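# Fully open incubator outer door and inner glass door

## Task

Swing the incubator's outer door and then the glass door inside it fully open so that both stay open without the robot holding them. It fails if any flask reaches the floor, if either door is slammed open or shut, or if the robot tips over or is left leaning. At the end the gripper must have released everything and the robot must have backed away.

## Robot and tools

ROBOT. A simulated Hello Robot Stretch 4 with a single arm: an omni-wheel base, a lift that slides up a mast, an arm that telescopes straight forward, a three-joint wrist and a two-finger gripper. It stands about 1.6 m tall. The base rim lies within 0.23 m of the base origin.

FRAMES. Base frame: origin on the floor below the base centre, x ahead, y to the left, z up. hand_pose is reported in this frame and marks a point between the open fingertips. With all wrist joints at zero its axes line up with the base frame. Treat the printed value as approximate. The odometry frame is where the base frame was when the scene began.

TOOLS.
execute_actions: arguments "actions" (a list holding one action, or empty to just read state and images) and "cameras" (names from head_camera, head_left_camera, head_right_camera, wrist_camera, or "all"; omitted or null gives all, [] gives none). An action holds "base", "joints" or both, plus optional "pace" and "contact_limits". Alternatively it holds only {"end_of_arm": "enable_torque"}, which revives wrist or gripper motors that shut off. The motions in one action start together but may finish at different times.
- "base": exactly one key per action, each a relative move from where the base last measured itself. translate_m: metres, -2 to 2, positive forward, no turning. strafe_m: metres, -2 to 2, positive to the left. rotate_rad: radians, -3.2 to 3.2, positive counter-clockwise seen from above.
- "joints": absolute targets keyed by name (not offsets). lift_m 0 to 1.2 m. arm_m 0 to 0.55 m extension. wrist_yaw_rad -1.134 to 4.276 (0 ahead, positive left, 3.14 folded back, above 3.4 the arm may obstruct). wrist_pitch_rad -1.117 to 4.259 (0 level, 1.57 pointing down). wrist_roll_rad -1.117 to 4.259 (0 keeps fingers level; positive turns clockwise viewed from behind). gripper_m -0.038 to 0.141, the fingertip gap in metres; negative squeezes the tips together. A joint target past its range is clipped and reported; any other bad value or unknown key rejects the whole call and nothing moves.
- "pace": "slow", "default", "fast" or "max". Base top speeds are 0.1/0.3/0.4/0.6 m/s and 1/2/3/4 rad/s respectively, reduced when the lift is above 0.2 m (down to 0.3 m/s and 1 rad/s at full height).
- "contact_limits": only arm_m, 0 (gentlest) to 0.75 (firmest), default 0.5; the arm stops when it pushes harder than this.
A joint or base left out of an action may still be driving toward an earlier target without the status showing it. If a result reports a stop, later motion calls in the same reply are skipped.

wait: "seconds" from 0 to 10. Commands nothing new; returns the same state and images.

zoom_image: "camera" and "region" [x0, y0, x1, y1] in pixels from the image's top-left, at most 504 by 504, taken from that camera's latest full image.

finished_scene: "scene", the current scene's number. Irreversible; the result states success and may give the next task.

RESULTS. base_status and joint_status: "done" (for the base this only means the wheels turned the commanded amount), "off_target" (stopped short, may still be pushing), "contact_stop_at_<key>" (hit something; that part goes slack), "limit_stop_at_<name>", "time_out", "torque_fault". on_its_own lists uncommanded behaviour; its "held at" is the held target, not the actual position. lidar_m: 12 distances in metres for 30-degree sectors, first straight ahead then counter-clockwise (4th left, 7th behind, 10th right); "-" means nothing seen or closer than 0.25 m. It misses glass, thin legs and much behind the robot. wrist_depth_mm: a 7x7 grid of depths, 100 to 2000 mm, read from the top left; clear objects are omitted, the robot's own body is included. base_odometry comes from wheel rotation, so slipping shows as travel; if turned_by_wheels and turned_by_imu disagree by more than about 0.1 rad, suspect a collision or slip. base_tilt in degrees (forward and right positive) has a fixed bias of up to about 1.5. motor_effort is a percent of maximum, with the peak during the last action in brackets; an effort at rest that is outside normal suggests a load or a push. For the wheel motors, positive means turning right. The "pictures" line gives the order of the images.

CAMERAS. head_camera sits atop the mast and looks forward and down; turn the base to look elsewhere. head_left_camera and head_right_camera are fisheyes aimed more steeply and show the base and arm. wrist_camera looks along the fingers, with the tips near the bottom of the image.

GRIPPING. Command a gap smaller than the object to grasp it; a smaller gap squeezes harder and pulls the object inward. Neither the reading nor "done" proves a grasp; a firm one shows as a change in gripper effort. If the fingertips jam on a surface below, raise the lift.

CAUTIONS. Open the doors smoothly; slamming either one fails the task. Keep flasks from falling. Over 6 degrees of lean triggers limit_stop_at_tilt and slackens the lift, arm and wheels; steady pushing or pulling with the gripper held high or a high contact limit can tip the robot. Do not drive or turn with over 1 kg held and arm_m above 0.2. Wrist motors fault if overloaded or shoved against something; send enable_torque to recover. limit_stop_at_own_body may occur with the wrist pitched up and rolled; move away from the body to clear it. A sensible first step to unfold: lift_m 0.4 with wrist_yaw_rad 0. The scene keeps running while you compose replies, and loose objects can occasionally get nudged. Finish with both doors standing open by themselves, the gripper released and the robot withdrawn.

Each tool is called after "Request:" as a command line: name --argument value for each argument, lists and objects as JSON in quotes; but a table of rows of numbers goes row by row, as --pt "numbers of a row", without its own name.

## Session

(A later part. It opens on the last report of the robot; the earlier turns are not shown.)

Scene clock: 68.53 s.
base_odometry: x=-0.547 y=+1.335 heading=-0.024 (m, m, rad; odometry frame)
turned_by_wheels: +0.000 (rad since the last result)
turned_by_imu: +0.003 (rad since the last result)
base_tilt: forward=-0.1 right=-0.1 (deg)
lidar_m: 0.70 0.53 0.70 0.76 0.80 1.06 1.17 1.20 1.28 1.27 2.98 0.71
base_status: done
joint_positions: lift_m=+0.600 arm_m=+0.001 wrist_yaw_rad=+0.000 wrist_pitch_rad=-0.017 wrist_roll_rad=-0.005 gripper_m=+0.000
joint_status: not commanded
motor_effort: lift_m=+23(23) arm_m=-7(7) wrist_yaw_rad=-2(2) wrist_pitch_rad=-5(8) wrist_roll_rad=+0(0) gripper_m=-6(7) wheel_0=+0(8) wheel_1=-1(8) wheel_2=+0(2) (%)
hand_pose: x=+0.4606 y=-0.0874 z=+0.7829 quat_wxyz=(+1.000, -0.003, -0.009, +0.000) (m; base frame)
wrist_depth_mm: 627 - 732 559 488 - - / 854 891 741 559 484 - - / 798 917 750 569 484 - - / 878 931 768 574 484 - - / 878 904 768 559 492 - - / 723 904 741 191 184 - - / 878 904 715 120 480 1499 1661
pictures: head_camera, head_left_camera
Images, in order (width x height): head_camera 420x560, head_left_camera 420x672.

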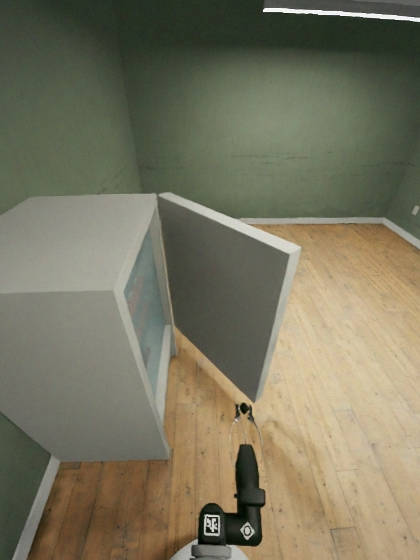

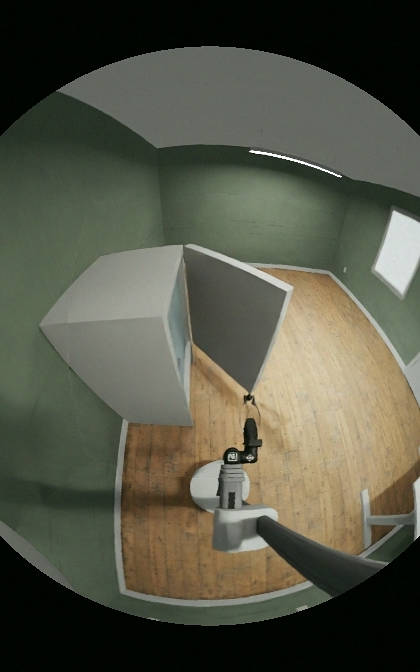

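Request:
execute_actions --actions '[{"base":{"strafe_m":0.04},"joints":{"wrist_yaw_rad":0.3}}]' --cameras '["head_camera"]'

Request:
execute_actions --actions '[{"joints":{"arm_m":0.55},"pace":"slow","contact_limits":{"arm_m":0.35}}]' --cameras '["head_camera","head_left_camera"]'

Scene clock: 70.43 s.
base_odometry: x=-0.546 y=+1.375 heading=-0.024 (m, m, rad; odometry frame)
turned_by_wheels: +0.000 (rad since the last result)
turned_by_imu: +0.001 (rad since the last result)
base_tilt: forward=+0.0 right=+0.0 (deg)
lidar_m: 0.75 0.53 0.71 0.72 0.76 0.97 1.18 1.24 1.32 1.30 3.03 0.70
base_status: done
joint_positions: lift_m=+0.600 arm_m=+0.001 wrist_yaw_rad=+0.299 wrist_pitch_rad=-0.017 wrist_roll_rad=-0.005 gripper_m=+0.000
joint_status: all done
motor_effort: lift_m=+23(23) arm_m=-7(7) wrist_yaw_rad=+0(5) wrist_pitch_rad=-8(7) wrist_roll_rad=+0(0) gripper_m=-6(7) wheel_0=+1(6) wheel_1=-1(7) wheel_2=+0(0) (%)
hand_pose: x=+0.4735 y=+0.0016 z=+0.7829 quat_wxyz=(+0.989, -0.001, -0.009, +0.149) (m; base frame)
wrist_depth_mm: 325 535 699 - 621 473 389 / 329 759 931 904 621 473 389 / 329 366 946 931 634 480 394 / 330 364 960 931 634 484 397 / 330 359 960 891 647 488 399 / 334 355 640 191 183 492 402 / 334 338 891 120 634 452 404
pictures: head_camera
Images, in order (width x height): head_camera 420x560.

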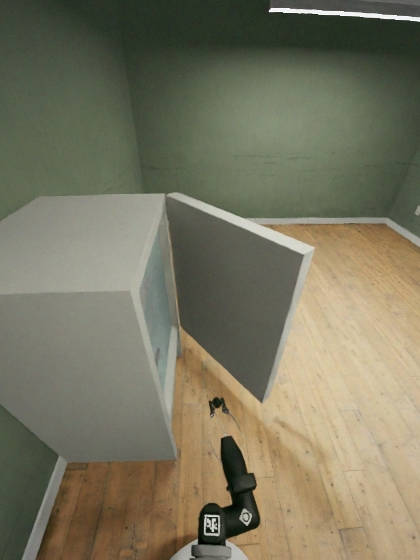

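Scene clock: 77.20 s.
base_odometry: x=-0.546 y=+1.375 heading=-0.024 (m, m, rad; odometry frame)
turned_by_wheels: +0.000 (rad since the last result)
turned_by_imu: +0.002 (rad since the last result)
base_tilt: forward=-0.1 right=+0.0 (deg)
lidar_m: 0.95 0.53 0.69 0.73 0.77 0.98 1.19 1.24 1.30 1.30 3.05 0.97
base_status: not commanded
joint_positions: lift_m=+0.600 arm_m=+0.547 wrist_yaw_rad=+0.300 wrist_pitch_rad=-0.017 wrist_roll_rad=-0.005 gripper_m=+0.000
joint_status: all done
joint sent to its limit — the command would take arm_m past its upper limit, so that joint was sent only as far as its limit.
motor_effort: lift_m=+23(23) arm_m=+7(12) wrist_yaw_rad=-3(19) wrist_pitch_rad=-7(9) wrist_roll_rad=+1(0) gripper_m=-7(5) wheel_0=+3(5) wheel_1=+1(2) wheel_2=+0(1) (%)
contact_limits: arm_m 0.35
hand_pose: x=+1.0195 y=+0.0019 z=+0.7829 quat_wxyz=(+0.989, -0.001, -0.009, +0.150) (m; base frame)
wrist_depth_mm: 427 452 377 301 250 214 193 / 427 452 384 304 253 216 194 / 427 452 387 307 255 216 195 / 433 459 392 309 256 219 196 / 427 459 397 304 258 220 198 / 439 459 387 191 184 221 198 / 439 459 377 120 255 211 200
pictures: head_camera, head_left_camera
Images, in order (width x height): head_camera 420x560, head_left_camera 420x672.

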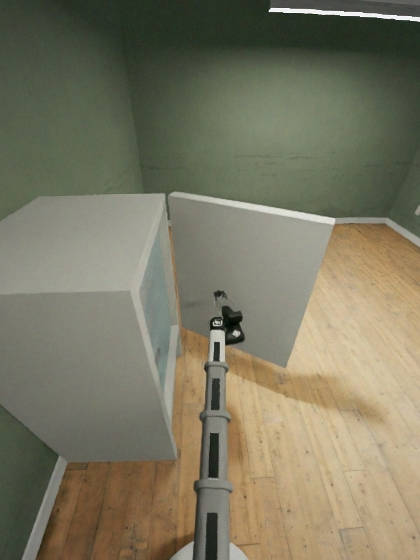

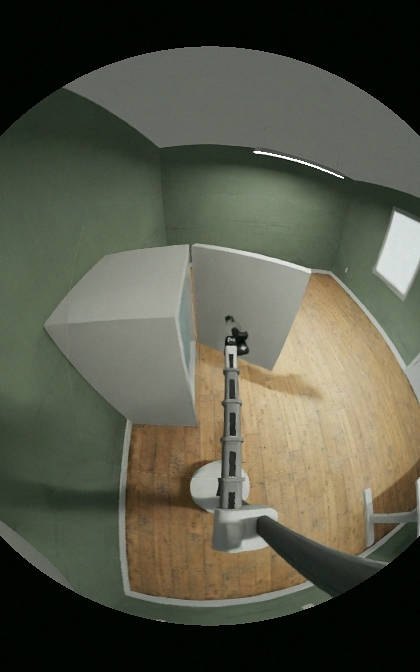

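Now shift right, advance, and push further.

Request:
execute_actions --actions '[{"base":{"strafe_m":-0.15},"joints":{"arm_m":0.15,"wrist_yaw_rad":0}}]' --cameras '[]'

Request:
execute_actions --actions '[{"base":{"translate_m":0.4}}]' --cameras '["head_camera"]'

Request:
execute_actions --actions '[{"joints":{"arm_m":0.55},"pace":"slow","contact_limits":{"arm_m":0.25}}]' --cameras '["head_camera","head_left_camera"]'

Scene clock: 80.43 s.
base_odometry: x=-0.550 y=+1.225 heading=-0.024 (m, m, rad; odometry frame)
turned_by_wheels: +0.000 (rad since the last result)
turned_by_imu: +0.001 (rad since the last result)
base_tilt: forward=+0.1 right=-0.1 (deg)
lidar_m: 0.94 0.59 0.72 0.87 0.91 1.19 1.17 1.20 1.15 1.25 2.89 0.97
base_status: done
joint_positions: lift_m=+0.600 arm_m=+0.151 wrist_yaw_rad=+0.000 wrist_pitch_rad=-0.017 wrist_roll_rad=-0.005 gripper_m=+0.000
joint_status: all done
motor_effort: lift_m=+23(23) arm_m=-7(9) wrist_yaw_rad=-1(10) wrist_pitch_rad=-5(4) wrist_roll_rad=+0(0) gripper_m=-6(6) wheel_0=+1(9) wheel_1=+0(6) wheel_2=+0(0) (%)
hand_pose: x=+0.6105 y=-0.0874 z=+0.7829 quat_wxyz=(+1.000, -0.003, -0.008, +0.000) (m; base frame)
wrist_depth_mm: 759 750 668 597 559 - - / 778 750 668 603 559 - - / 778 759 668 603 559 - - / 768 759 676 609 559 - - / 759 759 683 603 559 - - / 750 768 676 191 183 - - / 750 778 676 120 559 1499 1618
pictures: none
No camera images: the call's "cameras" was empty. Leave "cameras" out to get every camera's image.

Scene clock: 83.23 s.
base_odometry: x=-0.150 y=+1.216 heading=-0.024 (m, m, rad; odometry frame)
turned_by_wheels: +0.000 (rad since the last result)
turned_by_imu: -0.001 (rad since the last result)
base_tilt: forward=+0.0 right=-0.1 (deg)
lidar_m: 0.65 0.53 0.34 0.40 0.94 1.20 1.58 1.63 1.34 2.42 2.86 0.66
base_status: done
joint_positions: lift_m=+0.600 arm_m=+0.150 wrist_yaw_rad=-0.001 wrist_pitch_rad=-0.017 wrist_roll_rad=-0.005 gripper_m=+0.000
joint_status: not commanded
motor_effort: lift_m=+23(23) arm_m=-2(7) wrist_yaw_rad=+0(13) wrist_pitch_rad=-5(5) wrist_roll_rad=+1(0) gripper_m=-7(6) wheel_0=+0(8) wheel_1=+0(3) wheel_2=+2(8) (%)
hand_pose: x=+0.6097 y=-0.0876 z=+0.7829 quat_wxyz=(+1.000, -0.003, -0.009, +0.000) (m; base frame)
wrist_depth_mm: 349 327 309 291 276 263 254 / 351 329 310 294 278 264 254 / 353 330 312 294 279 266 255 / 355 334 314 296 281 266 256 / 355 336 314 296 282 267 256 / 359 336 314 191 184 268 257 / 362 338 312 120 282 265 258
pictures: head_camera
Images, in order (width x height): head_camera 420x560.

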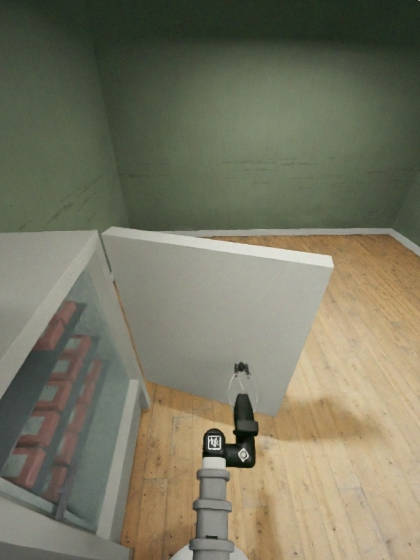

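Scene clock: 88.50 s.
base_odometry: x=-0.150 y=+1.216 heading=-0.024 (m, m, rad; odometry frame)
turned_by_wheels: -0.001 (rad since the last result)
turned_by_imu: +0.001 (rad since the last result)
base_tilt: forward=+0.1 right=-0.1 (deg)
lidar_m: 0.88 0.54 0.37 0.42 0.94 1.21 1.57 1.59 1.35 2.44 2.83 3.38
base_status: not commanded
joint_positions: lift_m=+0.600 arm_m=+0.547 wrist_yaw_rad=-0.007 wrist_pitch_rad=-0.017 wrist_roll_rad=-0.005 gripper_m=+0.000
joint_status: all done
joint sent to its limit — the command would take arm_m past its upper limit, so that joint was sent only as far as its limit.
on_its_own: wrist_yaw_rad is at rest, and its effort (+19) is outside its rest range (-13 to +13)
motor_effort: lift_m=+23(23) arm_m=+11(9) wrist_yaw_rad=+19(19) wrist_pitch_rad=-7(6) wrist_roll_rad=+0(0) gripper_m=-6(7) wheel_0=-1(1) wheel_1=+0(1) wheel_2=-5(5) (%)
contact_limits: arm_m 0.25
hand_pose: x=+1.0052 y=-0.0895 z=+0.7830 quat_wxyz=(+1.000, -0.003, -0.009, -0.004) (m; base frame)
wrist_depth_mm: 176 192 213 238 270 312 - / 176 192 213 238 271 312 - / 176 192 212 238 268 312 - / 176 193 213 237 271 312 - / 176 192 213 234 270 312 - / 176 193 207 191 185 312 - / 176 190 209 120 270 301 1618
pictures: head_camera, head_left_camera
Images, in order (width x height): head_camera 420x560, head_left_camera 420x672.

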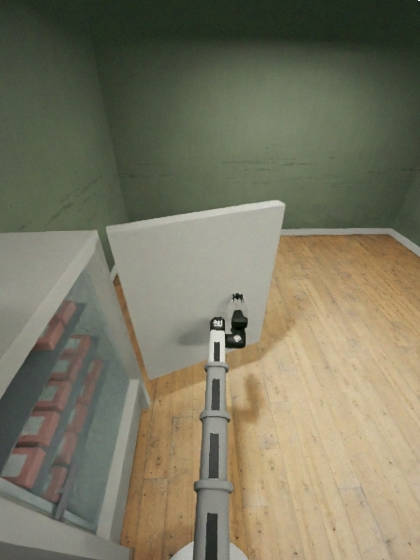

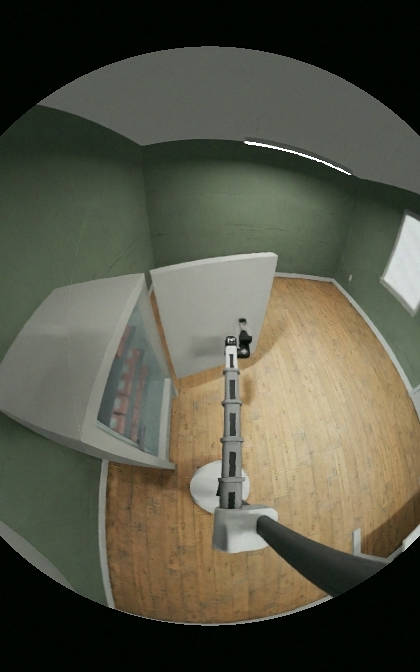

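Request:
execute_actions --actions '[{"joints":{"arm_m":0.3},"pace":"slow"}]' --cameras '[]'

Request:
execute_actions --actions '[{"base":{"translate_m":0.15},"pace":"slow"}]' --cameras '["head_camera","head_left_camera"]'

Scene clock: 96.70 s.
base_odometry: x=-0.150 y=+1.216 heading=-0.024 (m, m, rad; odometry frame)
turned_by_wheels: +0.000 (rad since the last result)
turned_by_imu: +0.002 (rad since the last result)
base_tilt: forward=+0.0 right=-0.1 (deg)
lidar_m: 0.87 0.52 0.37 0.41 0.95 1.27 1.58 1.62 1.31 2.44 2.86 3.36
base_status: not commanded
joint_positions: lift_m=+0.600 arm_m=+0.301 wrist_yaw_rad=+0.000 wrist_pitch_rad=-0.017 wrist_roll_rad=-0.005 gripper_m=+0.000
joint_status: all done
motor_effort: lift_m=+23(23) arm_m=-7(11) wrist_yaw_rad=-1(19) wrist_pitch_rad=-8(8) wrist_roll_rad=+1(1) gripper_m=-8(7) wheel_0=-2(2) wheel_1=+0(0) wheel_2=+0(5) (%)
hand_pose: x=+0.7606 y=-0.0875 z=+0.7830 quat_wxyz=(+1.000, -0.003, -0.009, +0.000) (m; base frame)
wrist_depth_mm: 357 392 430 480 549 - - / 357 392 433 480 544 - - / 357 389 430 484 544 - - / 357 389 430 480 544 - - / 359 392 433 473 544 - - / 359 392 413 191 183 - - / 357 387 430 120 544 1537 1661
pictures: none
No camera images: the call's "cameras" was empty. Leave "cameras" out to get every camera's image.

Scene clock: 99.50 s.
base_odometry: x=+0.000 y=+1.212 heading=-0.024 (m, m, rad; odometry frame)
turned_by_wheels: +0.000 (rad since the last result)
turned_by_imu: +0.000 (rad since the last result)
base_tilt: forward=+0.1 right=-0.1 (deg)
lidar_m: 0.71 0.54 0.37 0.32 0.96 1.26 1.70 1.60 1.41 2.77 2.84 0.94
base_status: done
joint_positions: lift_m=+0.600 arm_m=+0.301 wrist_yaw_rad=+0.000 wrist_pitch_rad=-0.017 wrist_roll_rad=-0.005 gripper_m=+0.000
joint_status: not commanded
motor_effort: lift_m=+23(23) arm_m=-7(7) wrist_yaw_rad=-1(1) wrist_pitch_rad=-6(6) wrist_roll_rad=+0(1) gripper_m=-7(6) wheel_0=+3(5) wheel_1=+0(2) wheel_2=-1(4) (%)
hand_pose: x=+0.7605 y=-0.0875 z=+0.7830 quat_wxyz=(+1.000, -0.003, -0.009, +0.000) (m; base frame)
wrist_depth_mm: 245 268 297 330 375 - - / 246 267 296 330 375 - - / 246 268 296 330 373 - - / 246 268 297 330 373 - - / 245 270 296 325 375 - - / 245 267 283 191 183 - - / 246 265 294 120 373 946 1618
pictures: head_camera, head_left_camera
Images, in order (width x height): head_camera 420x560, head_left_camera 420x672.

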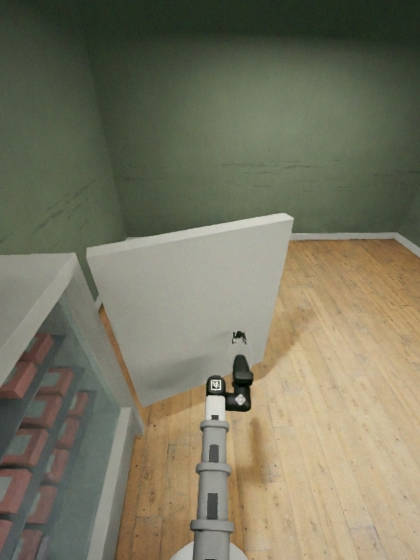

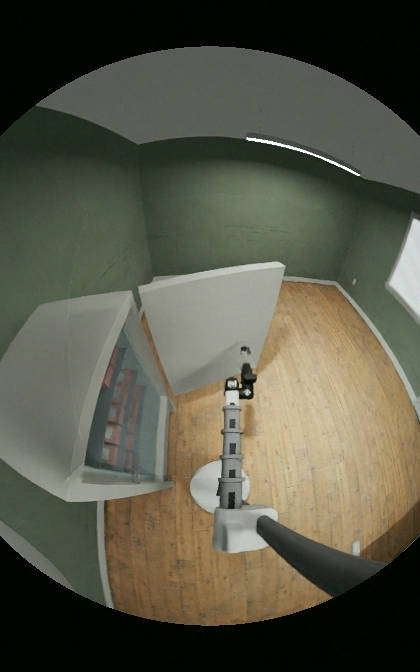

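Request:
execute_actions --actions '[{"joints":{"arm_m":0.55},"pace":"slow","contact_limits":{"arm_m":0.2}}]' --cameras '["head_camera"]'

Scene clock: 101.83 s.
base_odometry: x=+0.000 y=+1.212 heading=-0.026 (m, m, rad; odometry frame)
turned_by_wheels: -0.002 (rad since the last result)
turned_by_imu: -0.002 (rad since the last result)
base_tilt: forward=+0.0 right=+0.0 (deg)
lidar_m: 0.74 0.55 0.37 0.33 0.95 1.26 1.69 1.63 1.41 2.77 2.83 0.95
base_status: not commanded
joint_positions: lift_m=+0.600 arm_m=+0.408 wrist_yaw_rad=-0.021 wrist_pitch_rad=-0.017 wrist_roll_rad=-0.005 gripper_m=+0.000
joint_status: arm_m contact_stop (moved +0.106 of +0.249)
joint sent to its limit — the command would take arm_m past its upper limit, so that joint was sent only as far as its limit.
on_its_own: arm_m is slack since a contact_stop (your +0.550 is given up); wrist_yaw_rad is at rest, and its effort (+57) is outside its rest range (-13 to +13)
motor_effort: lift_m=+23(23) arm_m=+0(17) wrist_yaw_rad=+57(60) wrist_pitch_rad=-7(9) wrist_roll_rad=+0(0) gripper_m=-7(6) wheel_0=-6(6) wheel_1=-3(3) wheel_2=-17(17) (%)
contact_limits: arm_m 0.2
hand_pose: x=+0.8652 y=-0.0934 z=+0.7828 quat_wxyz=(+1.000, -0.003, -0.008, -0.010) (m; base frame)
wrist_depth_mm: 170 187 208 234 268 312 - / 170 187 208 234 267 312 - / 170 187 208 235 268 312 - / 170 187 208 234 267 312 - / 170 187 208 230 267 312 - / 170 187 202 185 186 314 - / 170 184 203 119 273 298 1661
pictures: head_camera
Images, in order (width x height): head_camera 420x560.

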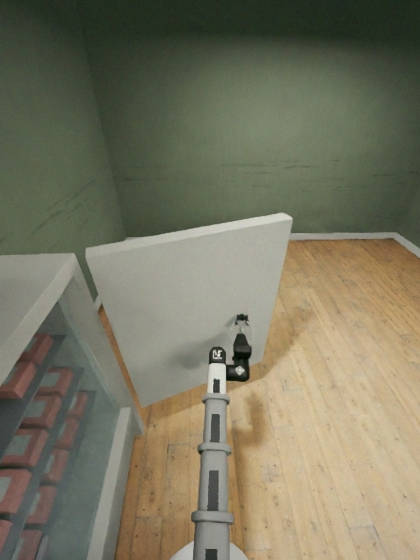

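Request:
execute_actions --actions '[{"joints":{"arm_m":0.0,"wrist_yaw_rad":0,"lift_m":0.576},"base":{"strafe_m":-0.35}}]' --cameras '[]'

Request:
execute_actions --actions '[{"joints":{"wrist_roll_rad":1.57,"gripper_m":0.05},"base":{"rotate_rad":1.57}}]'

Scene clock: 105.27 s.
base_odometry: x=-0.009 y=+0.862 heading=-0.026 (m, m, rad; odometry frame)
turned_by_wheels: +0.000 (rad since the last result)
turned_by_imu: +0.000 (rad since the last result)
base_tilt: forward=+0.1 right=+0.0 (deg)
lidar_m: 0.90 0.86 0.75 0.69 1.33 1.73 1.68 1.13 1.24 2.42 2.49 3.17
base_status: done
joint_positions: lift_m=+0.576 arm_m=+0.001 wrist_yaw_rad=+0.000 wrist_pitch_rad=-0.017 wrist_roll_rad=-0.005 gripper_m=+0.000
joint_status: all done
motor_effort: lift_m=+15(23) arm_m=-7(9) wrist_yaw_rad=-1(57) wrist_pitch_rad=-8(7) wrist_roll_rad=+0(1) gripper_m=-7(7) wheel_0=-2(8) wheel_1=+1(9) wheel_2=-1(14) (%)
hand_pose: x=+0.4605 y=-0.0875 z=+0.7595 quat_wxyz=(+1.000, -0.003, -0.009, +0.000) (m; base frame)
wrist_depth_mm: 597 647 - - - - - / 591 647 - - - - - / 591 654 - - - - - / 597 647 - - - - - / 591 654 715 - - - - / 597 654 683 191 183 - - / 597 640 715 120 1661 1499 1618
pictures: none
No camera images: the call's "cameras" was empty. Leave "cameras" out to get every camera's image.

Scene clock: 107.33 s.
base_odometry: x=-0.009 y=+0.862 heading=+1.543 (m, m, rad; odometry frame)
turned_by_wheels: +1.570 (rad since the last result)
turned_by_imu: +1.560 (rad since the last result)
base_tilt: forward=+0.0 right=-0.1 (deg)
lidar_m: 0.68 1.32 1.71 1.68 1.14 1.18 2.42 2.47 3.19 0.89 0.88 0.72
base_status: done
joint_positions: lift_m=+0.576 arm_m=+0.001 wrist_yaw_rad=+0.000 wrist_pitch_rad=-0.017 wrist_roll_rad=+1.570 gripper_m=+0.050
joint_status: all done
motor_effort: lift_m=+16(16) arm_m=-7(7) wrist_yaw_rad=-2(1) wrist_pitch_rad=-8(7) wrist_roll_rad=+0(5) gripper_m=-5(6) wheel_0=-2(5) wheel_1=+0(4) wheel_2=+0(7) (%)
hand_pose: x=+0.4606 y=-0.0875 z=+0.7595 quat_wxyz=(+0.707, +0.707, -0.006, +0.006) (m; base frame)
wrist_depth_mm: 559 732 788 842 723 723 554 / 554 768 854 1008 991 732 549 / 549 759 831 991 991 741 544 / 535 750 788 991 683 750 539 / 530 691 634 591 591 603 530 / 500 484 195 477 189 473 477 / 1060 1060 1060 122 1042 1060 1042
pictures: head_camera, head_left_camera, head_right_camera, wrist_camera
Images, in order (width x height): head_camera 420x560, head_left_camera 420x672, head_right_camera 420x672, wrist_camera 616x392.

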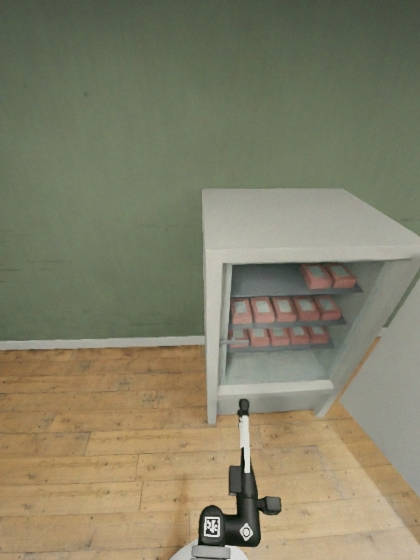

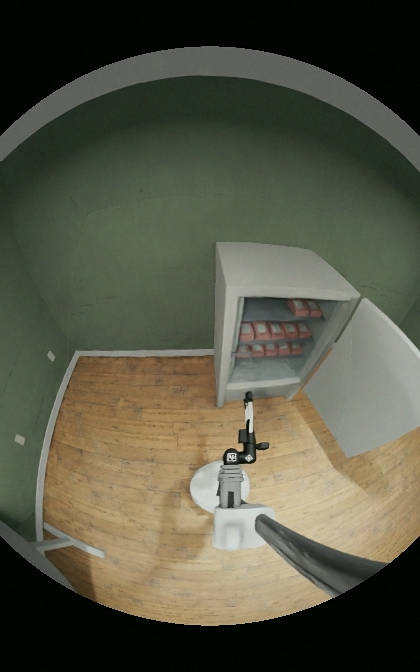

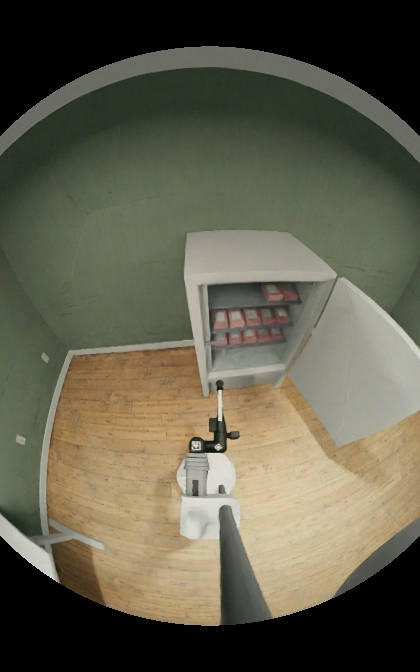

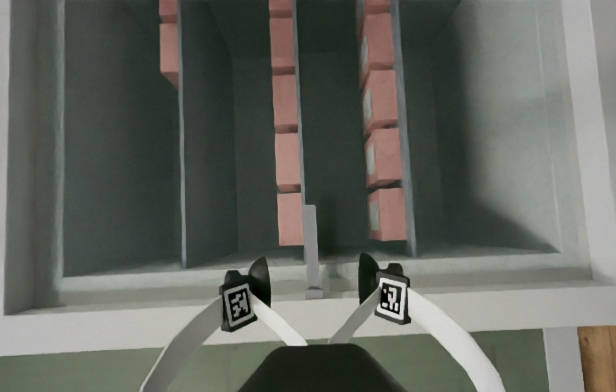

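Request:
execute_actions --actions '[{"joints":{"arm_m":0.2}}]' --cameras '["wrist_camera"]'

Scene clock: 109.83 s.
base_odometry: x=-0.009 y=+0.862 heading=+1.543 (m, m, rad; odometry frame)
turned_by_wheels: +0.000 (rad since the last result)
turned_by_imu: +0.001 (rad since the last result)
base_tilt: forward=-0.1 right=+0.0 (deg)
lidar_m: 0.68 1.33 1.74 1.68 1.13 1.24 2.40 2.51 3.20 0.88 0.85 0.76
base_status: not commanded
joint_positions: lift_m=+0.576 arm_m=+0.199 wrist_yaw_rad=+0.000 wrist_pitch_rad=-0.017 wrist_roll_rad=+1.570 gripper_m=+0.050
joint_status: all done
motor_effort: lift_m=+16(16) arm_m=+7(3) wrist_yaw_rad=-2(1) wrist_pitch_rad=-8(7) wrist_roll_rad=+0(0) gripper_m=-4(5) wheel_0=-2(2) wheel_1=+0(0) wheel_2=-1(1) (%)
hand_pose: x=+0.6581 y=-0.0874 z=+0.7595 quat_wxyz=(+0.707, +0.707, -0.006, +0.006) (m; base frame)
wrist_depth_mm: 521 455 759 778 439 668 500 / 512 492 750 798 449 676 504 / 504 477 798 798 466 647 508 / 500 466 778 778 496 654 517 / 496 459 683 392 462 580 504 / 397 364 195 293 189 330 332 / 327 312 307 122 304 277 278
pictures: wrist_camera
Images, in order (width x height): wrist_camera 616x392.

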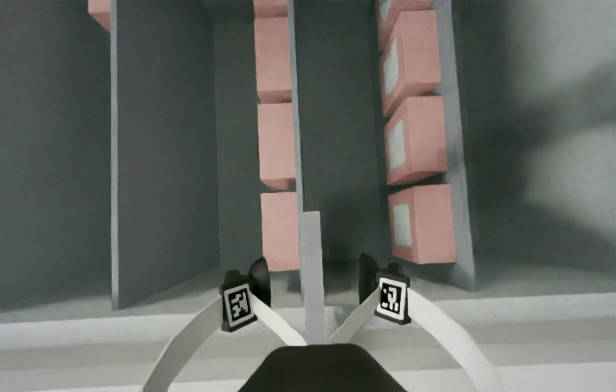

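Request:
execute_actions --actions '[{"joints":{"arm_m":0.33},"pace":"slow","contact_limits":{"arm_m":0.25}}]' --cameras '["wrist_camera"]'

Scene clock: 112.23 s.
base_odometry: x=-0.009 y=+0.862 heading=+1.543 (m, m, rad; odometry frame)
turned_by_wheels: +0.000 (rad since the last result)
turned_by_imu: +0.004 (rad since the last result)
base_tilt: forward=+0.0 right=+0.1 (deg)
lidar_m: 0.66 1.32 1.71 1.68 1.15 1.21 2.41 2.50 3.24 0.87 0.86 0.74
base_status: not commanded
joint_positions: lift_m=+0.576 arm_m=+0.284 wrist_yaw_rad=-0.008 wrist_pitch_rad=-0.018 wrist_roll_rad=+1.570 gripper_m=+0.050
joint_status: arm_m contact_stop (moved +0.085 of +0.131)
on_its_own: arm_m is slack since a contact_stop (your +0.330 is given up); wrist_yaw_rad is at rest, and its effort (+22) is outside its rest range (-13 to +13)
motor_effort: lift_m=+16(16) arm_m=+0(16) wrist_yaw_rad=+22(29) wrist_pitch_rad=-3(7) wrist_roll_rad=+0(1) gripper_m=-3(4) wheel_0=+0(3) wheel_1=+0(4) wheel_2=-8(11) (%)
contact_limits: arm_m 0.25
hand_pose: x=+0.7424 y=-0.0898 z=+0.7597 quat_wxyz=(+0.707, +0.707, -0.009, +0.003) (m; base frame)
wrist_depth_mm: 469 421 676 732 436 330 496 / 449 415 668 723 449 324 500 / 442 410 715 715 615 319 508 / 439 399 699 699 640 314 512 / 436 394 676 309 430 310 512 / 334 353 194 307 195 291 320 / 247 246 246 121 246 246 246
pictures: wrist_camera
Images, in order (width x height): wrist_camera 616x392.

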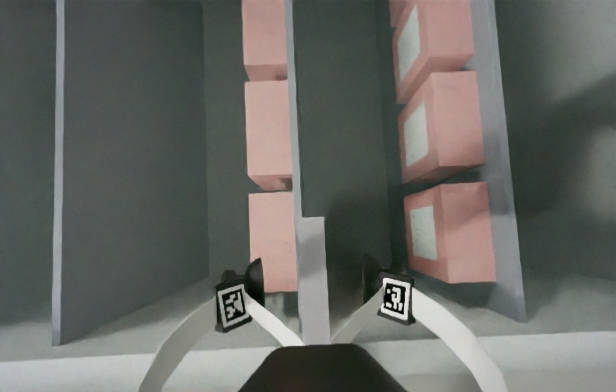

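Request:
execute_actions --actions '[{"joints":{"arm_m":0.288,"gripper_m":-0.03},"pace":"slow"}]' --cameras '[]'

Request:
execute_actions --actions '[{"joints":{"wrist_roll_rad":0.95},"pace":"slow"}]' --cameras '["wrist_camera","head_camera"]'

Scene clock: 117.13 s.
base_odometry: x=-0.009 y=+0.862 heading=+1.543 (m, m, rad; odometry frame)
turned_by_wheels: +0.000 (rad since the last result)
turned_by_imu: +0.002 (rad since the last result)
base_tilt: forward=+0.1 right=-0.1 (deg)
lidar_m: 0.69 1.31 1.70 1.70 1.16 1.20 2.41 2.50 3.20 0.89 0.86 0.73
base_status: not commanded
joint_positions: lift_m=+0.576 arm_m=+0.288 wrist_yaw_rad=+0.001 wrist_pitch_rad=-0.017 wrist_roll_rad=+1.570 gripper_m=-0.029
joint_status: all done
motor_effort: lift_m=+16(16) arm_m=+2(12) wrist_yaw_rad=-5(25) wrist_pitch_rad=-7(4) wrist_roll_rad=+0(1) gripper_m=-27(28) wheel_0=-4(4) wheel_1=-2(2) wheel_2=+1(8) (%)
hand_pose: x=+0.7470 y=-0.0871 z=+0.7596 quat_wxyz=(+0.707, +0.707, -0.006, +0.007) (m; base frame)
wrist_depth_mm: 452 421 668 723 442 322 500 / 445 413 647 707 603 315 504 / 439 407 707 707 627 314 512 / 439 402 699 699 640 307 517 / 436 394 654 303 580 303 508 / 322 342 181 202 180 283 307 / 241 239 241 125 241 239 240
pictures: none
No camera images: the call's "cameras" was empty. Leave "cameras" out to get every camera's image.

Scene clock: 118.20 s.
base_odometry: x=-0.009 y=+0.862 heading=+1.543 (m, m, rad; odometry frame)
turned_by_wheels: +0.000 (rad since the last result)
turned_by_imu: +0.000 (rad since the last result)
base_tilt: forward=+0.0 right=-0.1 (deg)
lidar_m: 0.67 1.31 1.71 1.68 1.16 1.21 2.39 2.49 3.24 0.88 0.86 0.76
base_status: not commanded
joint_positions: lift_m=+0.576 arm_m=+0.288 wrist_yaw_rad=-0.001 wrist_pitch_rad=-0.025 wrist_roll_rad=+0.952 gripper_m=-0.029
joint_status: all done
motor_effort: lift_m=+16(16) arm_m=+2(2) wrist_yaw_rad=+1(2) wrist_pitch_rad=+16(19) wrist_roll_rad=-5(9) gripper_m=-23(26) wheel_0=-3(4) wheel_1=-2(2) wheel_2=-2(2) (%)
hand_pose: x=+0.7468 y=-0.0877 z=+0.7618 quat_wxyz=(+0.889, +0.458, -0.011, +0.005) (m; base frame)
wrist_depth_mm: 377 480 347 621 707 615 445 / 418 343 418 707 319 723 373 / 373 325 539 707 707 597 324 / 242 343 691 309 707 377 317 / 239 241 364 278 668 325 312 / 190 239 181 202 180 307 508 / 187 187 239 124 359 282 473
pictures: head_camera, wrist_camera
Images, in order (width x height): head_camera 420x560, wrist_camera 616x392.

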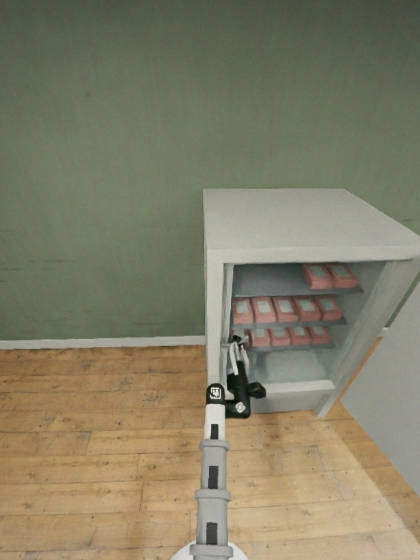

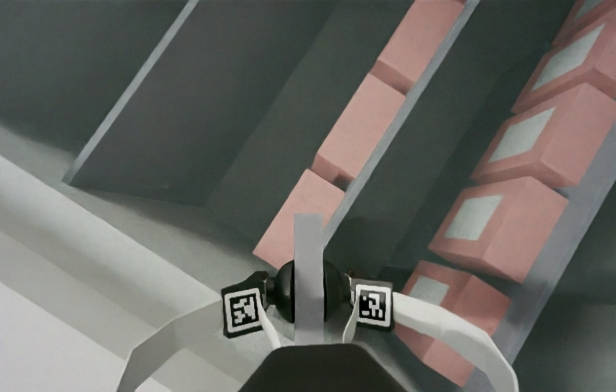

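Request:
execute_actions --actions '[{"joints":{"wrist_roll_rad":0.75,"gripper_m":-0.036},"pace":"slow"}]' --cameras '[]'

Request:
execute_actions --actions '[{"joints":{"arm_m":0.23},"pace":"slow","contact_limits":{"arm_m":0.3}}]' --cameras '["wrist_camera","head_camera"]'

Scene clock: 119.57 s.
base_odometry: x=-0.009 y=+0.862 heading=+1.543 (m, m, rad; odometry frame)
turned_by_wheels: +0.000 (rad since the last result)
turned_by_imu: +0.000 (rad since the last result)
base_tilt: forward=-0.1 right=-0.1 (deg)
lidar_m: 0.69 1.31 1.70 1.69 1.14 1.22 2.43 2.50 3.22 0.90 0.87 0.74
base_status: not commanded
joint_positions: lift_m=+0.576 arm_m=+0.288 wrist_yaw_rad=-0.001 wrist_pitch_rad=-0.028 wrist_roll_rad=+0.752 gripper_m=-0.035
joint_status: all done
on_its_own: wrist_pitch_rad is at rest, and its effort (+27) is outside its rest range (-23 to +23)
motor_effort: lift_m=+16(16) arm_m=+2(2) wrist_yaw_rad=-1(1) wrist_pitch_rad=+27(26) wrist_roll_rad=-5(7) gripper_m=-24(22) wheel_0=-3(3) wheel_1=-2(2) wheel_2=-2(2) (%)
hand_pose: x=+0.7468 y=-0.0876 z=+0.7627 quat_wxyz=(+0.930, +0.367, -0.013, +0.005) (m; base frame)
wrist_depth_mm: 373 469 325 449 732 329 521 / 298 477 373 676 715 324 597 / 242 319 512 707 315 723 418 / 237 242 654 343 707 591 336 / 189 239 301 215 699 364 315 / 187 202 178 200 180 312 310 / 186 186 237 124 322 287 492
pictures: none
No camera images: the call's "cameras" was empty. Leave "cameras" out to get every camera's image.

Scene clock: 121.37 s.
base_odometry: x=-0.009 y=+0.862 heading=+1.542 (m, m, rad; odometry frame)
turned_by_wheels: -0.001 (rad since the last result)
turned_by_imu: +0.000 (rad since the last result)
base_tilt: forward=+0.1 right=-0.1 (deg)
lidar_m: 0.66 1.30 1.72 1.69 1.12 1.22 2.42 2.50 3.24 0.90 0.87 0.75
base_status: not commanded
joint_positions: lift_m=+0.576 arm_m=+0.231 wrist_yaw_rad=-0.010 wrist_pitch_rad=-0.031 wrist_roll_rad=+0.751 gripper_m=-0.035
joint_status: all done
on_its_own: wrist_yaw_rad is at rest, and its effort (+28) is outside its rest range (-13 to +13); wrist_pitch_rad is at rest, and its effort (+34) is outside its rest range (-23 to +23)
motor_effort: lift_m=+16(16) arm_m=-8(9) wrist_yaw_rad=+28(27) wrist_pitch_rad=+34(33) wrist_roll_rad=-4(6) gripper_m=-24(25) wheel_0=-8(8) wheel_1=-4(4) wheel_2=-5(5) (%)
contact_limits: arm_m 0.3
hand_pose: x=+0.6897 y=-0.0904 z=+0.7634 quat_wxyz=(+0.930, +0.367, -0.016, +0.001) (m; base frame)
wrist_depth_mm: 370 466 591 442 741 399 517 / 325 554 413 647 788 640 574 / 297 368 504 768 379 788 427 / 247 300 683 462 768 488 382 / 243 287 330 345 723 382 591 / 809 244 180 200 178 368 580 / 798 240 247 129 362 347 504
pictures: head_camera, wrist_camera
Images, in order (width x height): head_camera 420x560, wrist_camera 616x392.

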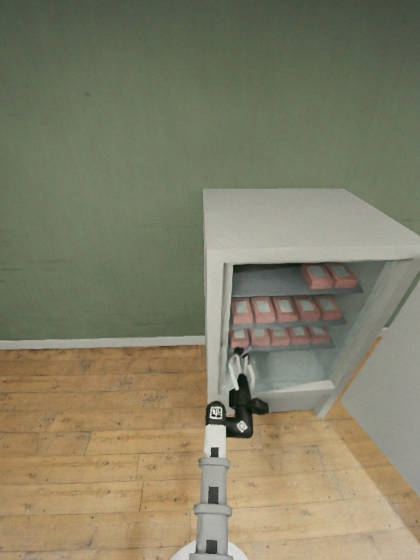

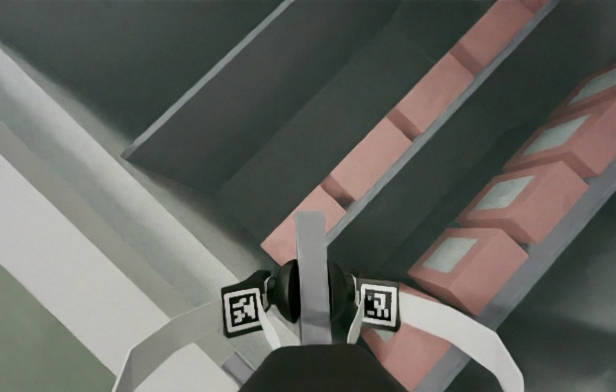

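Request:
execute_actions --actions '[{"joints":{"arm_m":0.2,"lift_m":0.586,"wrist_yaw_rad":0.1},"base":{"strafe_m":-0.02},"pace":"slow"}]' --cameras '[]'

Request:
execute_actions --actions '[{"joints":{"arm_m":0.15,"wrist_yaw_rad":0.22},"base":{"strafe_m":-0.05},"pace":"slow"}]' --cameras '["head_camera"]'

Scene clock: 123.63 s.
base_odometry: x=+0.011 y=+0.861 heading=+1.541 (m, m, rad; odometry frame)
turned_by_wheels: -0.001 (rad since the last result)
turned_by_imu: -0.008 (rad since the last result)
base_tilt: forward=+0.1 right=+0.0 (deg)
lidar_m: 0.69 1.31 1.69 1.70 1.14 1.25 2.41 2.50 3.20 0.86 0.84 0.73
base_status: done
joint_positions: lift_m=+0.586 arm_m=+0.201 wrist_yaw_rad=+0.087 wrist_pitch_rad=-0.022 wrist_roll_rad=+0.750 gripper_m=-0.035
joint_status: all done
on_its_own: wrist_yaw_rad is at rest, and its effort (+35) is outside its rest range (-13 to +13)
motor_effort: lift_m=+23(25) arm_m=-8(13) wrist_yaw_rad=+35(69) wrist_pitch_rad=+8(33) wrist_roll_rad=-1(4) gripper_m=-26(26) wheel_0=-7(13) wheel_1=-2(13) wheel_2=-6(10) (%)
hand_pose: x=+0.6673 y=-0.0620 z=+0.7704 quat_wxyz=(+0.929, +0.367, +0.006, +0.045) (m; base frame)
wrist_depth_mm: 366 466 603 466 778 389 539 / 322 535 445 661 778 676 621 / 310 353 504 778 387 778 430 / 272 322 508 768 778 484 389 / 273 273 324 357 715 389 621 / 866 273 179 200 177 382 574 / 878 866 273 125 387 377 500
pictures: none
No camera images: the call's "cameras" was empty. Leave "cameras" out to get every camera's image.

Scene clock: 125.33 s.
base_odometry: x=+0.061 y=+0.860 heading=+1.541 (m, m, rad; odometry frame)
turned_by_wheels: +0.000 (rad since the last result)
turned_by_imu: -0.009 (rad since the last result)
base_tilt: forward=+0.1 right=-0.2 (deg)
lidar_m: 0.69 1.33 1.68 1.76 1.19 1.26 2.41 2.48 3.19 0.82 0.79 0.75
base_status: done
joint_positions: lift_m=+0.586 arm_m=+0.151 wrist_yaw_rad=+0.223 wrist_pitch_rad=-0.015 wrist_roll_rad=+0.749 gripper_m=-0.035
joint_status: all done
motor_effort: lift_m=+22(23) arm_m=-7(10) wrist_yaw_rad=-11(87) wrist_pitch_rad=-11(23) wrist_roll_rad=+2(1) gripper_m=-25(26) wheel_0=+5(16) wheel_1=+1(12) wheel_2=+0(10) (%)
hand_pose: x=+0.6227 y=-0.0214 z=+0.7684 quat_wxyz=(+0.925, +0.364, +0.034, +0.106) (m; base frame)
wrist_depth_mm: 370 477 640 492 768 394 603 / 368 488 512 723 778 759 654 / 329 373 521 809 415 778 413 / 976 342 399 484 809 466 402 / 1008 332 375 382 683 415 647 / 1008 1008 180 201 180 621 564 / 1042 1008 661 122 418 564 492
pictures: head_camera
Images, in order (width x height): head_camera 420x560.

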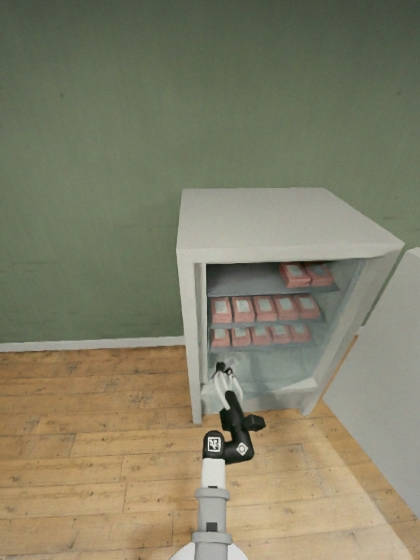

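Request:
execute_actions --actions '[{"joints":{"arm_m":0.105,"wrist_yaw_rad":0.32},"base":{"strafe_m":-0.045},"pace":"slow"}]' --cameras '[]'

Request:
execute_actions --actions '[{"joints":{"arm_m":0.065,"wrist_yaw_rad":0.42},"base":{"strafe_m":-0.05},"pace":"slow"}]' --cameras '[]'

Request:
execute_actions --actions '[{"joints":{"arm_m":0.03,"wrist_yaw_rad":0.52},"base":{"strafe_m":-0.055},"pace":"slow"}]' --cameras '["head_camera"]'

Scene clock: 128.13 s.
base_odometry: x=+0.106 y=+0.858 heading=+1.541 (m, m, rad; odometry frame)
turned_by_wheels: +0.000 (rad since the last result)
turned_by_imu: +0.001 (rad since the last result)
base_tilt: forward=+0.1 right=-0.1 (deg)
lidar_m: 0.69 1.31 1.63 1.81 1.22 1.39 2.41 2.50 3.15 0.79 0.74 0.75
base_status: done
joint_positions: lift_m=+0.586 arm_m=+0.106 wrist_yaw_rad=+0.319 wrist_pitch_rad=-0.016 wrist_roll_rad=+0.749 gripper_m=-0.035
joint_status: all done
motor_effort: lift_m=+22(22) arm_m=-7(7) wrist_yaw_rad=+1(62) wrist_pitch_rad=-12(11) wrist_roll_rad=+1(2) gripper_m=-24(25) wheel_0=+2(7) wheel_1=-1(11) wheel_2=-1(5) (%)
hand_pose: x=+0.5785 y=+0.0075 z=+0.7685 quat_wxyz=(+0.918, +0.362, +0.051, +0.151) (m; base frame)
wrist_depth_mm: 415 473 647 535 778 421 654 / 387 459 654 715 798 768 676 / 389 424 512 842 452 788 424 / 1098 387 427 530 842 469 433 / 1138 1078 392 427 569 455 654 / 1160 1118 180 200 180 640 564 / 1205 1138 1098 124 433 554 496
pictures: none
No camera images: the call's "cameras" was empty. Leave "cameras" out to get every camera's image.

Scene clock: 129.73 s.
base_odometry: x=+0.155 y=+0.857 heading=+1.541 (m, m, rad; odometry frame)
turned_by_wheels: +0.000 (rad since the last result)
turned_by_imu: +0.000 (rad since the last result)
base_tilt: forward=+0.0 right=-0.1 (deg)
lidar_m: 0.68 0.73 1.69 1.88 1.27 1.41 2.40 2.51 3.09 0.73 0.70 0.74
base_status: done
joint_positions: lift_m=+0.586 arm_m=+0.066 wrist_yaw_rad=+0.417 wrist_pitch_rad=-0.015 wrist_roll_rad=+0.749 gripper_m=-0.035
joint_status: all done
motor_effort: lift_m=+22(22) arm_m=-7(12) wrist_yaw_rad=+6(75) wrist_pitch_rad=-12(10) wrist_roll_rad=+1(2) gripper_m=-25(24) wheel_0=+0(11) wheel_1=-2(10) wheel_2=-2(5) (%)
hand_pose: x=+0.5363 y=+0.0369 z=+0.7685 quat_wxyz=(+0.910, +0.359, +0.069, +0.195) (m; base frame)
wrist_depth_mm: 439 473 640 591 798 436 723 / 442 473 668 707 820 788 615 / 1182 449 512 854 580 809 442 / 1229 1160 469 512 866 492 715 / 1281 1205 449 477 559 741 661 / 1336 1281 182 200 177 668 564 / 1397 1308 1229 127 480 512 492
pictures: none
No camera images: the call's "cameras" was empty. Leave "cameras" out to get every camera's image.

Scene clock: 131.40 s.
base_odometry: x=+0.210 y=+0.855 heading=+1.541 (m, m, rad; odometry frame)
turned_by_wheels: +0.000 (rad since the last result)
turned_by_imu: +0.000 (rad since the last result)
base_tilt: forward=+0.0 right=+0.0 (deg)
lidar_m: 0.70 0.70 1.71 1.92 1.30 1.49 2.40 2.46 3.05 0.68 0.65 0.68
base_status: done
joint_positions: lift_m=+0.586 arm_m=+0.031 wrist_yaw_rad=+0.518 wrist_pitch_rad=-0.013 wrist_roll_rad=+0.749 gripper_m=-0.035
joint_status: all done
motor_effort: lift_m=+22(22) arm_m=-7(14) wrist_yaw_rad=+3(77) wrist_pitch_rad=-18(17) wrist_roll_rad=+2(3) gripper_m=-25(26) wheel_0=+2(9) wheel_1=-1(10) wheel_2=-2(2) (%)
hand_pose: x=+0.4960 y=+0.0670 z=+0.7679 quat_wxyz=(+0.899, +0.355, +0.088, +0.241) (m; base frame)
wrist_depth_mm: 496 504 654 683 798 462 741 / 1255 517 609 732 842 788 621 / 1336 508 525 715 854 809 462 / 1430 1308 504 554 842 521 750 / 1499 1397 1281 492 559 798 654 / 1618 1499 181 201 179 668 564 / 1708 1576 1430 128 508 530 496
pictures: head_camera
Images, in order (width x height): head_camera 420x560.

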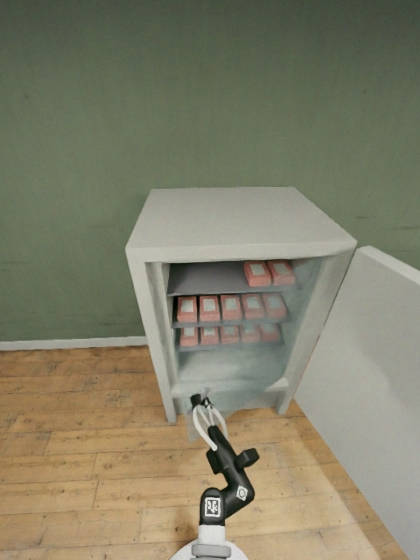

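Request:
execute_actions --actions '[{"joints":{"gripper_m":0.06},"pace":"slow"}]' --cameras '[]'

Request:
execute_actions --actions '[{"joints":{"arm_m":0.0},"base":{"translate_m":-0.14},"pace":"slow"}]' --cameras '["head_camera"]'

Request:
execute_actions --actions '[{"joints":{"wrist_yaw_rad":0,"wrist_roll_rad":0,"gripper_m":0,"lift_m":0.68},"base":{"strafe_m":0.65}}]' --cameras '[]'

Request:
execute_actions --actions '[{"base":{"rotate_rad":-1.57}}]' --cameras '[]'

Request:
execute_actions --actions '[{"base":{"strafe_m":0.8}}]' --cameras '["head_camera","head_left_camera"]'

Scene clock: 136.37 s.
base_odometry: x=+0.210 y=+0.855 heading=+1.541 (m, m, rad; odometry frame)
turned_by_wheels: +0.000 (rad since the last result)
turned_by_imu: +0.002 (rad since the last result)
base_tilt: forward=+0.0 right=+0.0 (deg)
lidar_m: 0.69 0.70 1.72 1.90 1.32 1.45 2.41 2.45 3.01 0.69 0.65 0.72
base_status: not commanded
joint_positions: lift_m=+0.586 arm_m=+0.031 wrist_yaw_rad=+0.519 wrist_pitch_rad=-0.017 wrist_roll_rad=+0.750 gripper_m=+0.060
joint_status: all done
motor_effort: lift_m=+22(22) arm_m=-7(7) wrist_yaw_rad=+0(3) wrist_pitch_rad=-10(21) wrist_roll_rad=+0(2) gripper_m=-4(24) wheel_0=+2(2) wheel_1=-1(1) wheel_2=-1(2) (%)
hand_pose: x=+0.4960 y=+0.0673 z=+0.7688 quat_wxyz=(+0.899, +0.356, +0.087, +0.242) (m; base frame)
wrist_depth_mm: 1182 508 640 723 798 455 741 / 1255 517 634 723 842 798 683 / 1336 508 525 750 854 820 462 / 1397 1308 504 539 842 517 759 / 1537 1397 1308 496 554 798 661 / 1618 1464 194 500 192 676 569 / 1708 1576 1430 122 504 530 496
pictures: none
No camera images: the call's "cameras" was empty. Leave "cameras" out to get every camera's image.

Scene clock: 139.07 s.
base_odometry: x=+0.206 y=+0.715 heading=+1.541 (m, m, rad; odometry frame)
turned_by_wheels: +0.000 (rad since the last result)
turned_by_imu: +0.001 (rad since the last result)
base_tilt: forward=+0.0 right=+0.0 (deg)
lidar_m: 0.62 0.86 1.87 1.90 1.22 1.49 2.24 2.32 2.96 2.81 0.73 0.81
base_status: done
joint_positions: lift_m=+0.586 arm_m=+0.001 wrist_yaw_rad=+0.520 wrist_pitch_rad=-0.017 wrist_roll_rad=+0.750 gripper_m=+0.060
joint_status: all done
motor_effort: lift_m=+22(22) arm_m=-7(9) wrist_yaw_rad=-1(1) wrist_pitch_rad=-8(10) wrist_roll_rad=+0(0) gripper_m=-4(5) wheel_0=-1(4) wheel_1=-2(4) wheel_2=-1(4) (%)
hand_pose: x=+0.4659 y=+0.0673 z=+0.7688 quat_wxyz=(+0.899, +0.356, +0.087, +0.242) (m; base frame)
wrist_depth_mm: 1430 1281 661 931 946 904 878 / 1499 1366 676 866 991 946 609 / 1576 1464 1336 691 1042 699 917 / 1661 1499 1397 647 715 976 809 / 1808 1618 1499 1366 676 842 661 / 1863 1756 193 1464 192 676 621 / 1756 1808 1661 121 1397 647 634
pictures: head_camera
Images, in order (width x height): head_camera 420x560.

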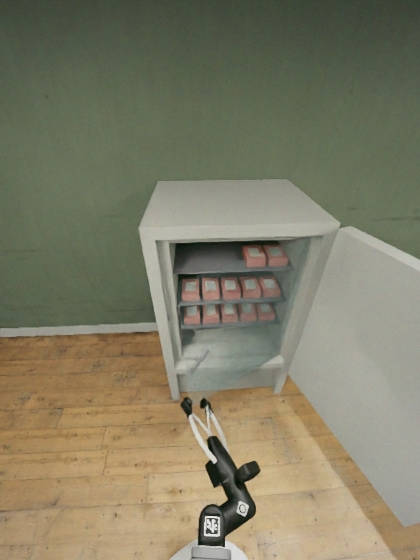

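Scene clock: 142.57 s.
base_odometry: x=-0.444 y=+0.735 heading=+1.541 (m, m, rad; odometry frame)
turned_by_wheels: +0.000 (rad since the last result)
turned_by_imu: +0.002 (rad since the last result)
base_tilt: forward=+0.0 right=-0.1 (deg)
lidar_m: 1.28 1.41 1.34 1.25 0.95 0.75 1.44 2.35 3.06 1.37 1.26 0.93
base_status: done
joint_positions: lift_m=+0.680 arm_m=+0.001 wrist_yaw_rad=+0.000 wrist_pitch_rad=-0.017 wrist_roll_rad=+0.000 gripper_m=+0.000
joint_status: all done
motor_effort: lift_m=+24(26) arm_m=-7(7) wrist_yaw_rad=-3(9) wrist_pitch_rad=-6(9) wrist_roll_rad=-1(5) gripper_m=-7(9) wheel_0=-1(9) wheel_1=-2(9) wheel_2=+0(1) (%)
hand_pose: x=+0.4606 y=-0.0873 z=+0.8627 quat_wxyz=(+1.000, +0.000, -0.008, +0.000) (m; base frame)
wrist_depth_mm: 1078 1118 1160 1182 1205 627 640 / 1098 1138 1160 1182 1042 647 798 / 1098 1118 1160 1182 976 661 1118 / 1118 1118 1160 1182 991 668 1160 / 1098 1118 1160 1205 1025 668 768 / 1098 1138 1138 191 183 647 778 / 1098 1138 1182 120 960 621 1025
pictures: none
No camera images: the call's "cameras" was empty. Leave "cameras" out to get every camera's image.

Scene clock: 144.63 s.
base_odometry: x=-0.444 y=+0.735 heading=-0.030 (m, m, rad; odometry frame)
turned_by_wheels: -1.570 (rad since the last result)
turned_by_imu: -1.559 (rad since the last result)
base_tilt: forward=+0.0 right=+0.0 (deg)
lidar_m: 1.36 1.26 0.81 1.30 1.40 1.34 1.24 0.97 0.77 1.41 2.36 3.02
base_status: done
joint_positions: lift_m=+0.680 arm_m=+0.001 wrist_yaw_rad=+0.000 wrist_pitch_rad=-0.017 wrist_roll_rad=+0.000 gripper_m=+0.000
joint_status: not commanded
motor_effort: lift_m=+24(24) arm_m=-7(7) wrist_yaw_rad=-2(3) wrist_pitch_rad=-7(8) wrist_roll_rad=-2(2) gripper_m=-7(6) wheel_0=+0(6) wheel_1=-2(6) wheel_2=-1(6) (%)
hand_pose: x=+0.4606 y=-0.0874 z=+0.8627 quat_wxyz=(+1.000, +0.000, -0.008, +0.000) (m; base frame)
wrist_depth_mm: - - - - - - - / - - - - - - - / 960 1060 - - - - - / 960 1042 - - - - - / 960 1060 - - - - - / 960 1060 1118 191 184 - - / 976 1042 1430 120 1863 1661 1808
pictures: none
No camera images: the call's "cameras" was empty. Leave "cameras" out to get every camera's image.

Scene clock: 148.63 s.
base_odometry: x=-0.420 y=+1.534 heading=-0.030 (m, m, rad; odometry frame)
turned_by_wheels: +0.000 (rad since the last result)
turned_by_imu: +0.002 (rad since the last result)
base_tilt: forward=+0.0 right=+0.0 (deg)
lidar_m: 0.35 0.33 0.48 0.56 0.57 0.77 1.34 1.35 1.51 1.61 3.19 0.57
base_status: done
joint_positions: lift_m=+0.680 arm_m=+0.001 wrist_yaw_rad=+0.000 wrist_pitch_rad=-0.017 wrist_roll_rad=+0.000 gripper_m=+0.000
joint_status: not commanded
motor_effort: lift_m=+24(24) arm_m=-7(7) wrist_yaw_rad=-2(2) wrist_pitch_rad=-8(8) wrist_roll_rad=-1(1) gripper_m=-6(6) wheel_0=+0(10) wheel_1=-1(8) wheel_2=-1(1) (%)
hand_pose: x=+0.4606 y=-0.0874 z=+0.8628 quat_wxyz=(+1.000, +0.000, -0.008, +0.000) (m; base frame)
wrist_depth_mm: 389 484 - - - - - / 521 640 831 946 1118 - - / 530 741 831 917 1042 - - / 384 750 842 917 1042 - - / 185 732 854 891 1042 - - / 182 585 759 191 183 - - / 181 621 820 120 351 1618 1808
pictures: head_camera, head_left_camera
Images, in order (width x height): head_camera 420x560, head_left_camera 420x672.

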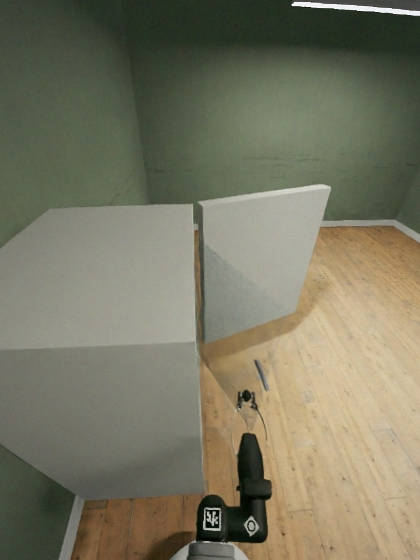

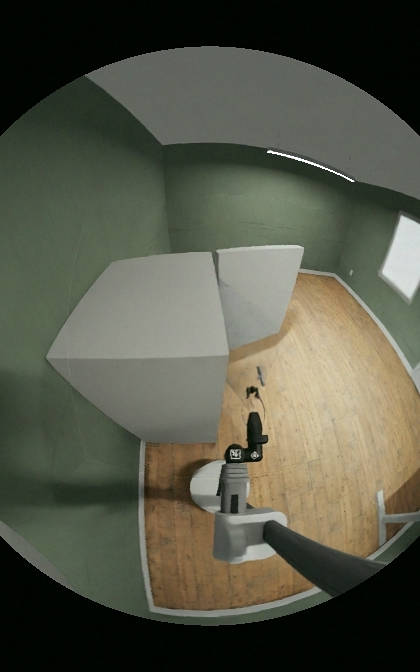

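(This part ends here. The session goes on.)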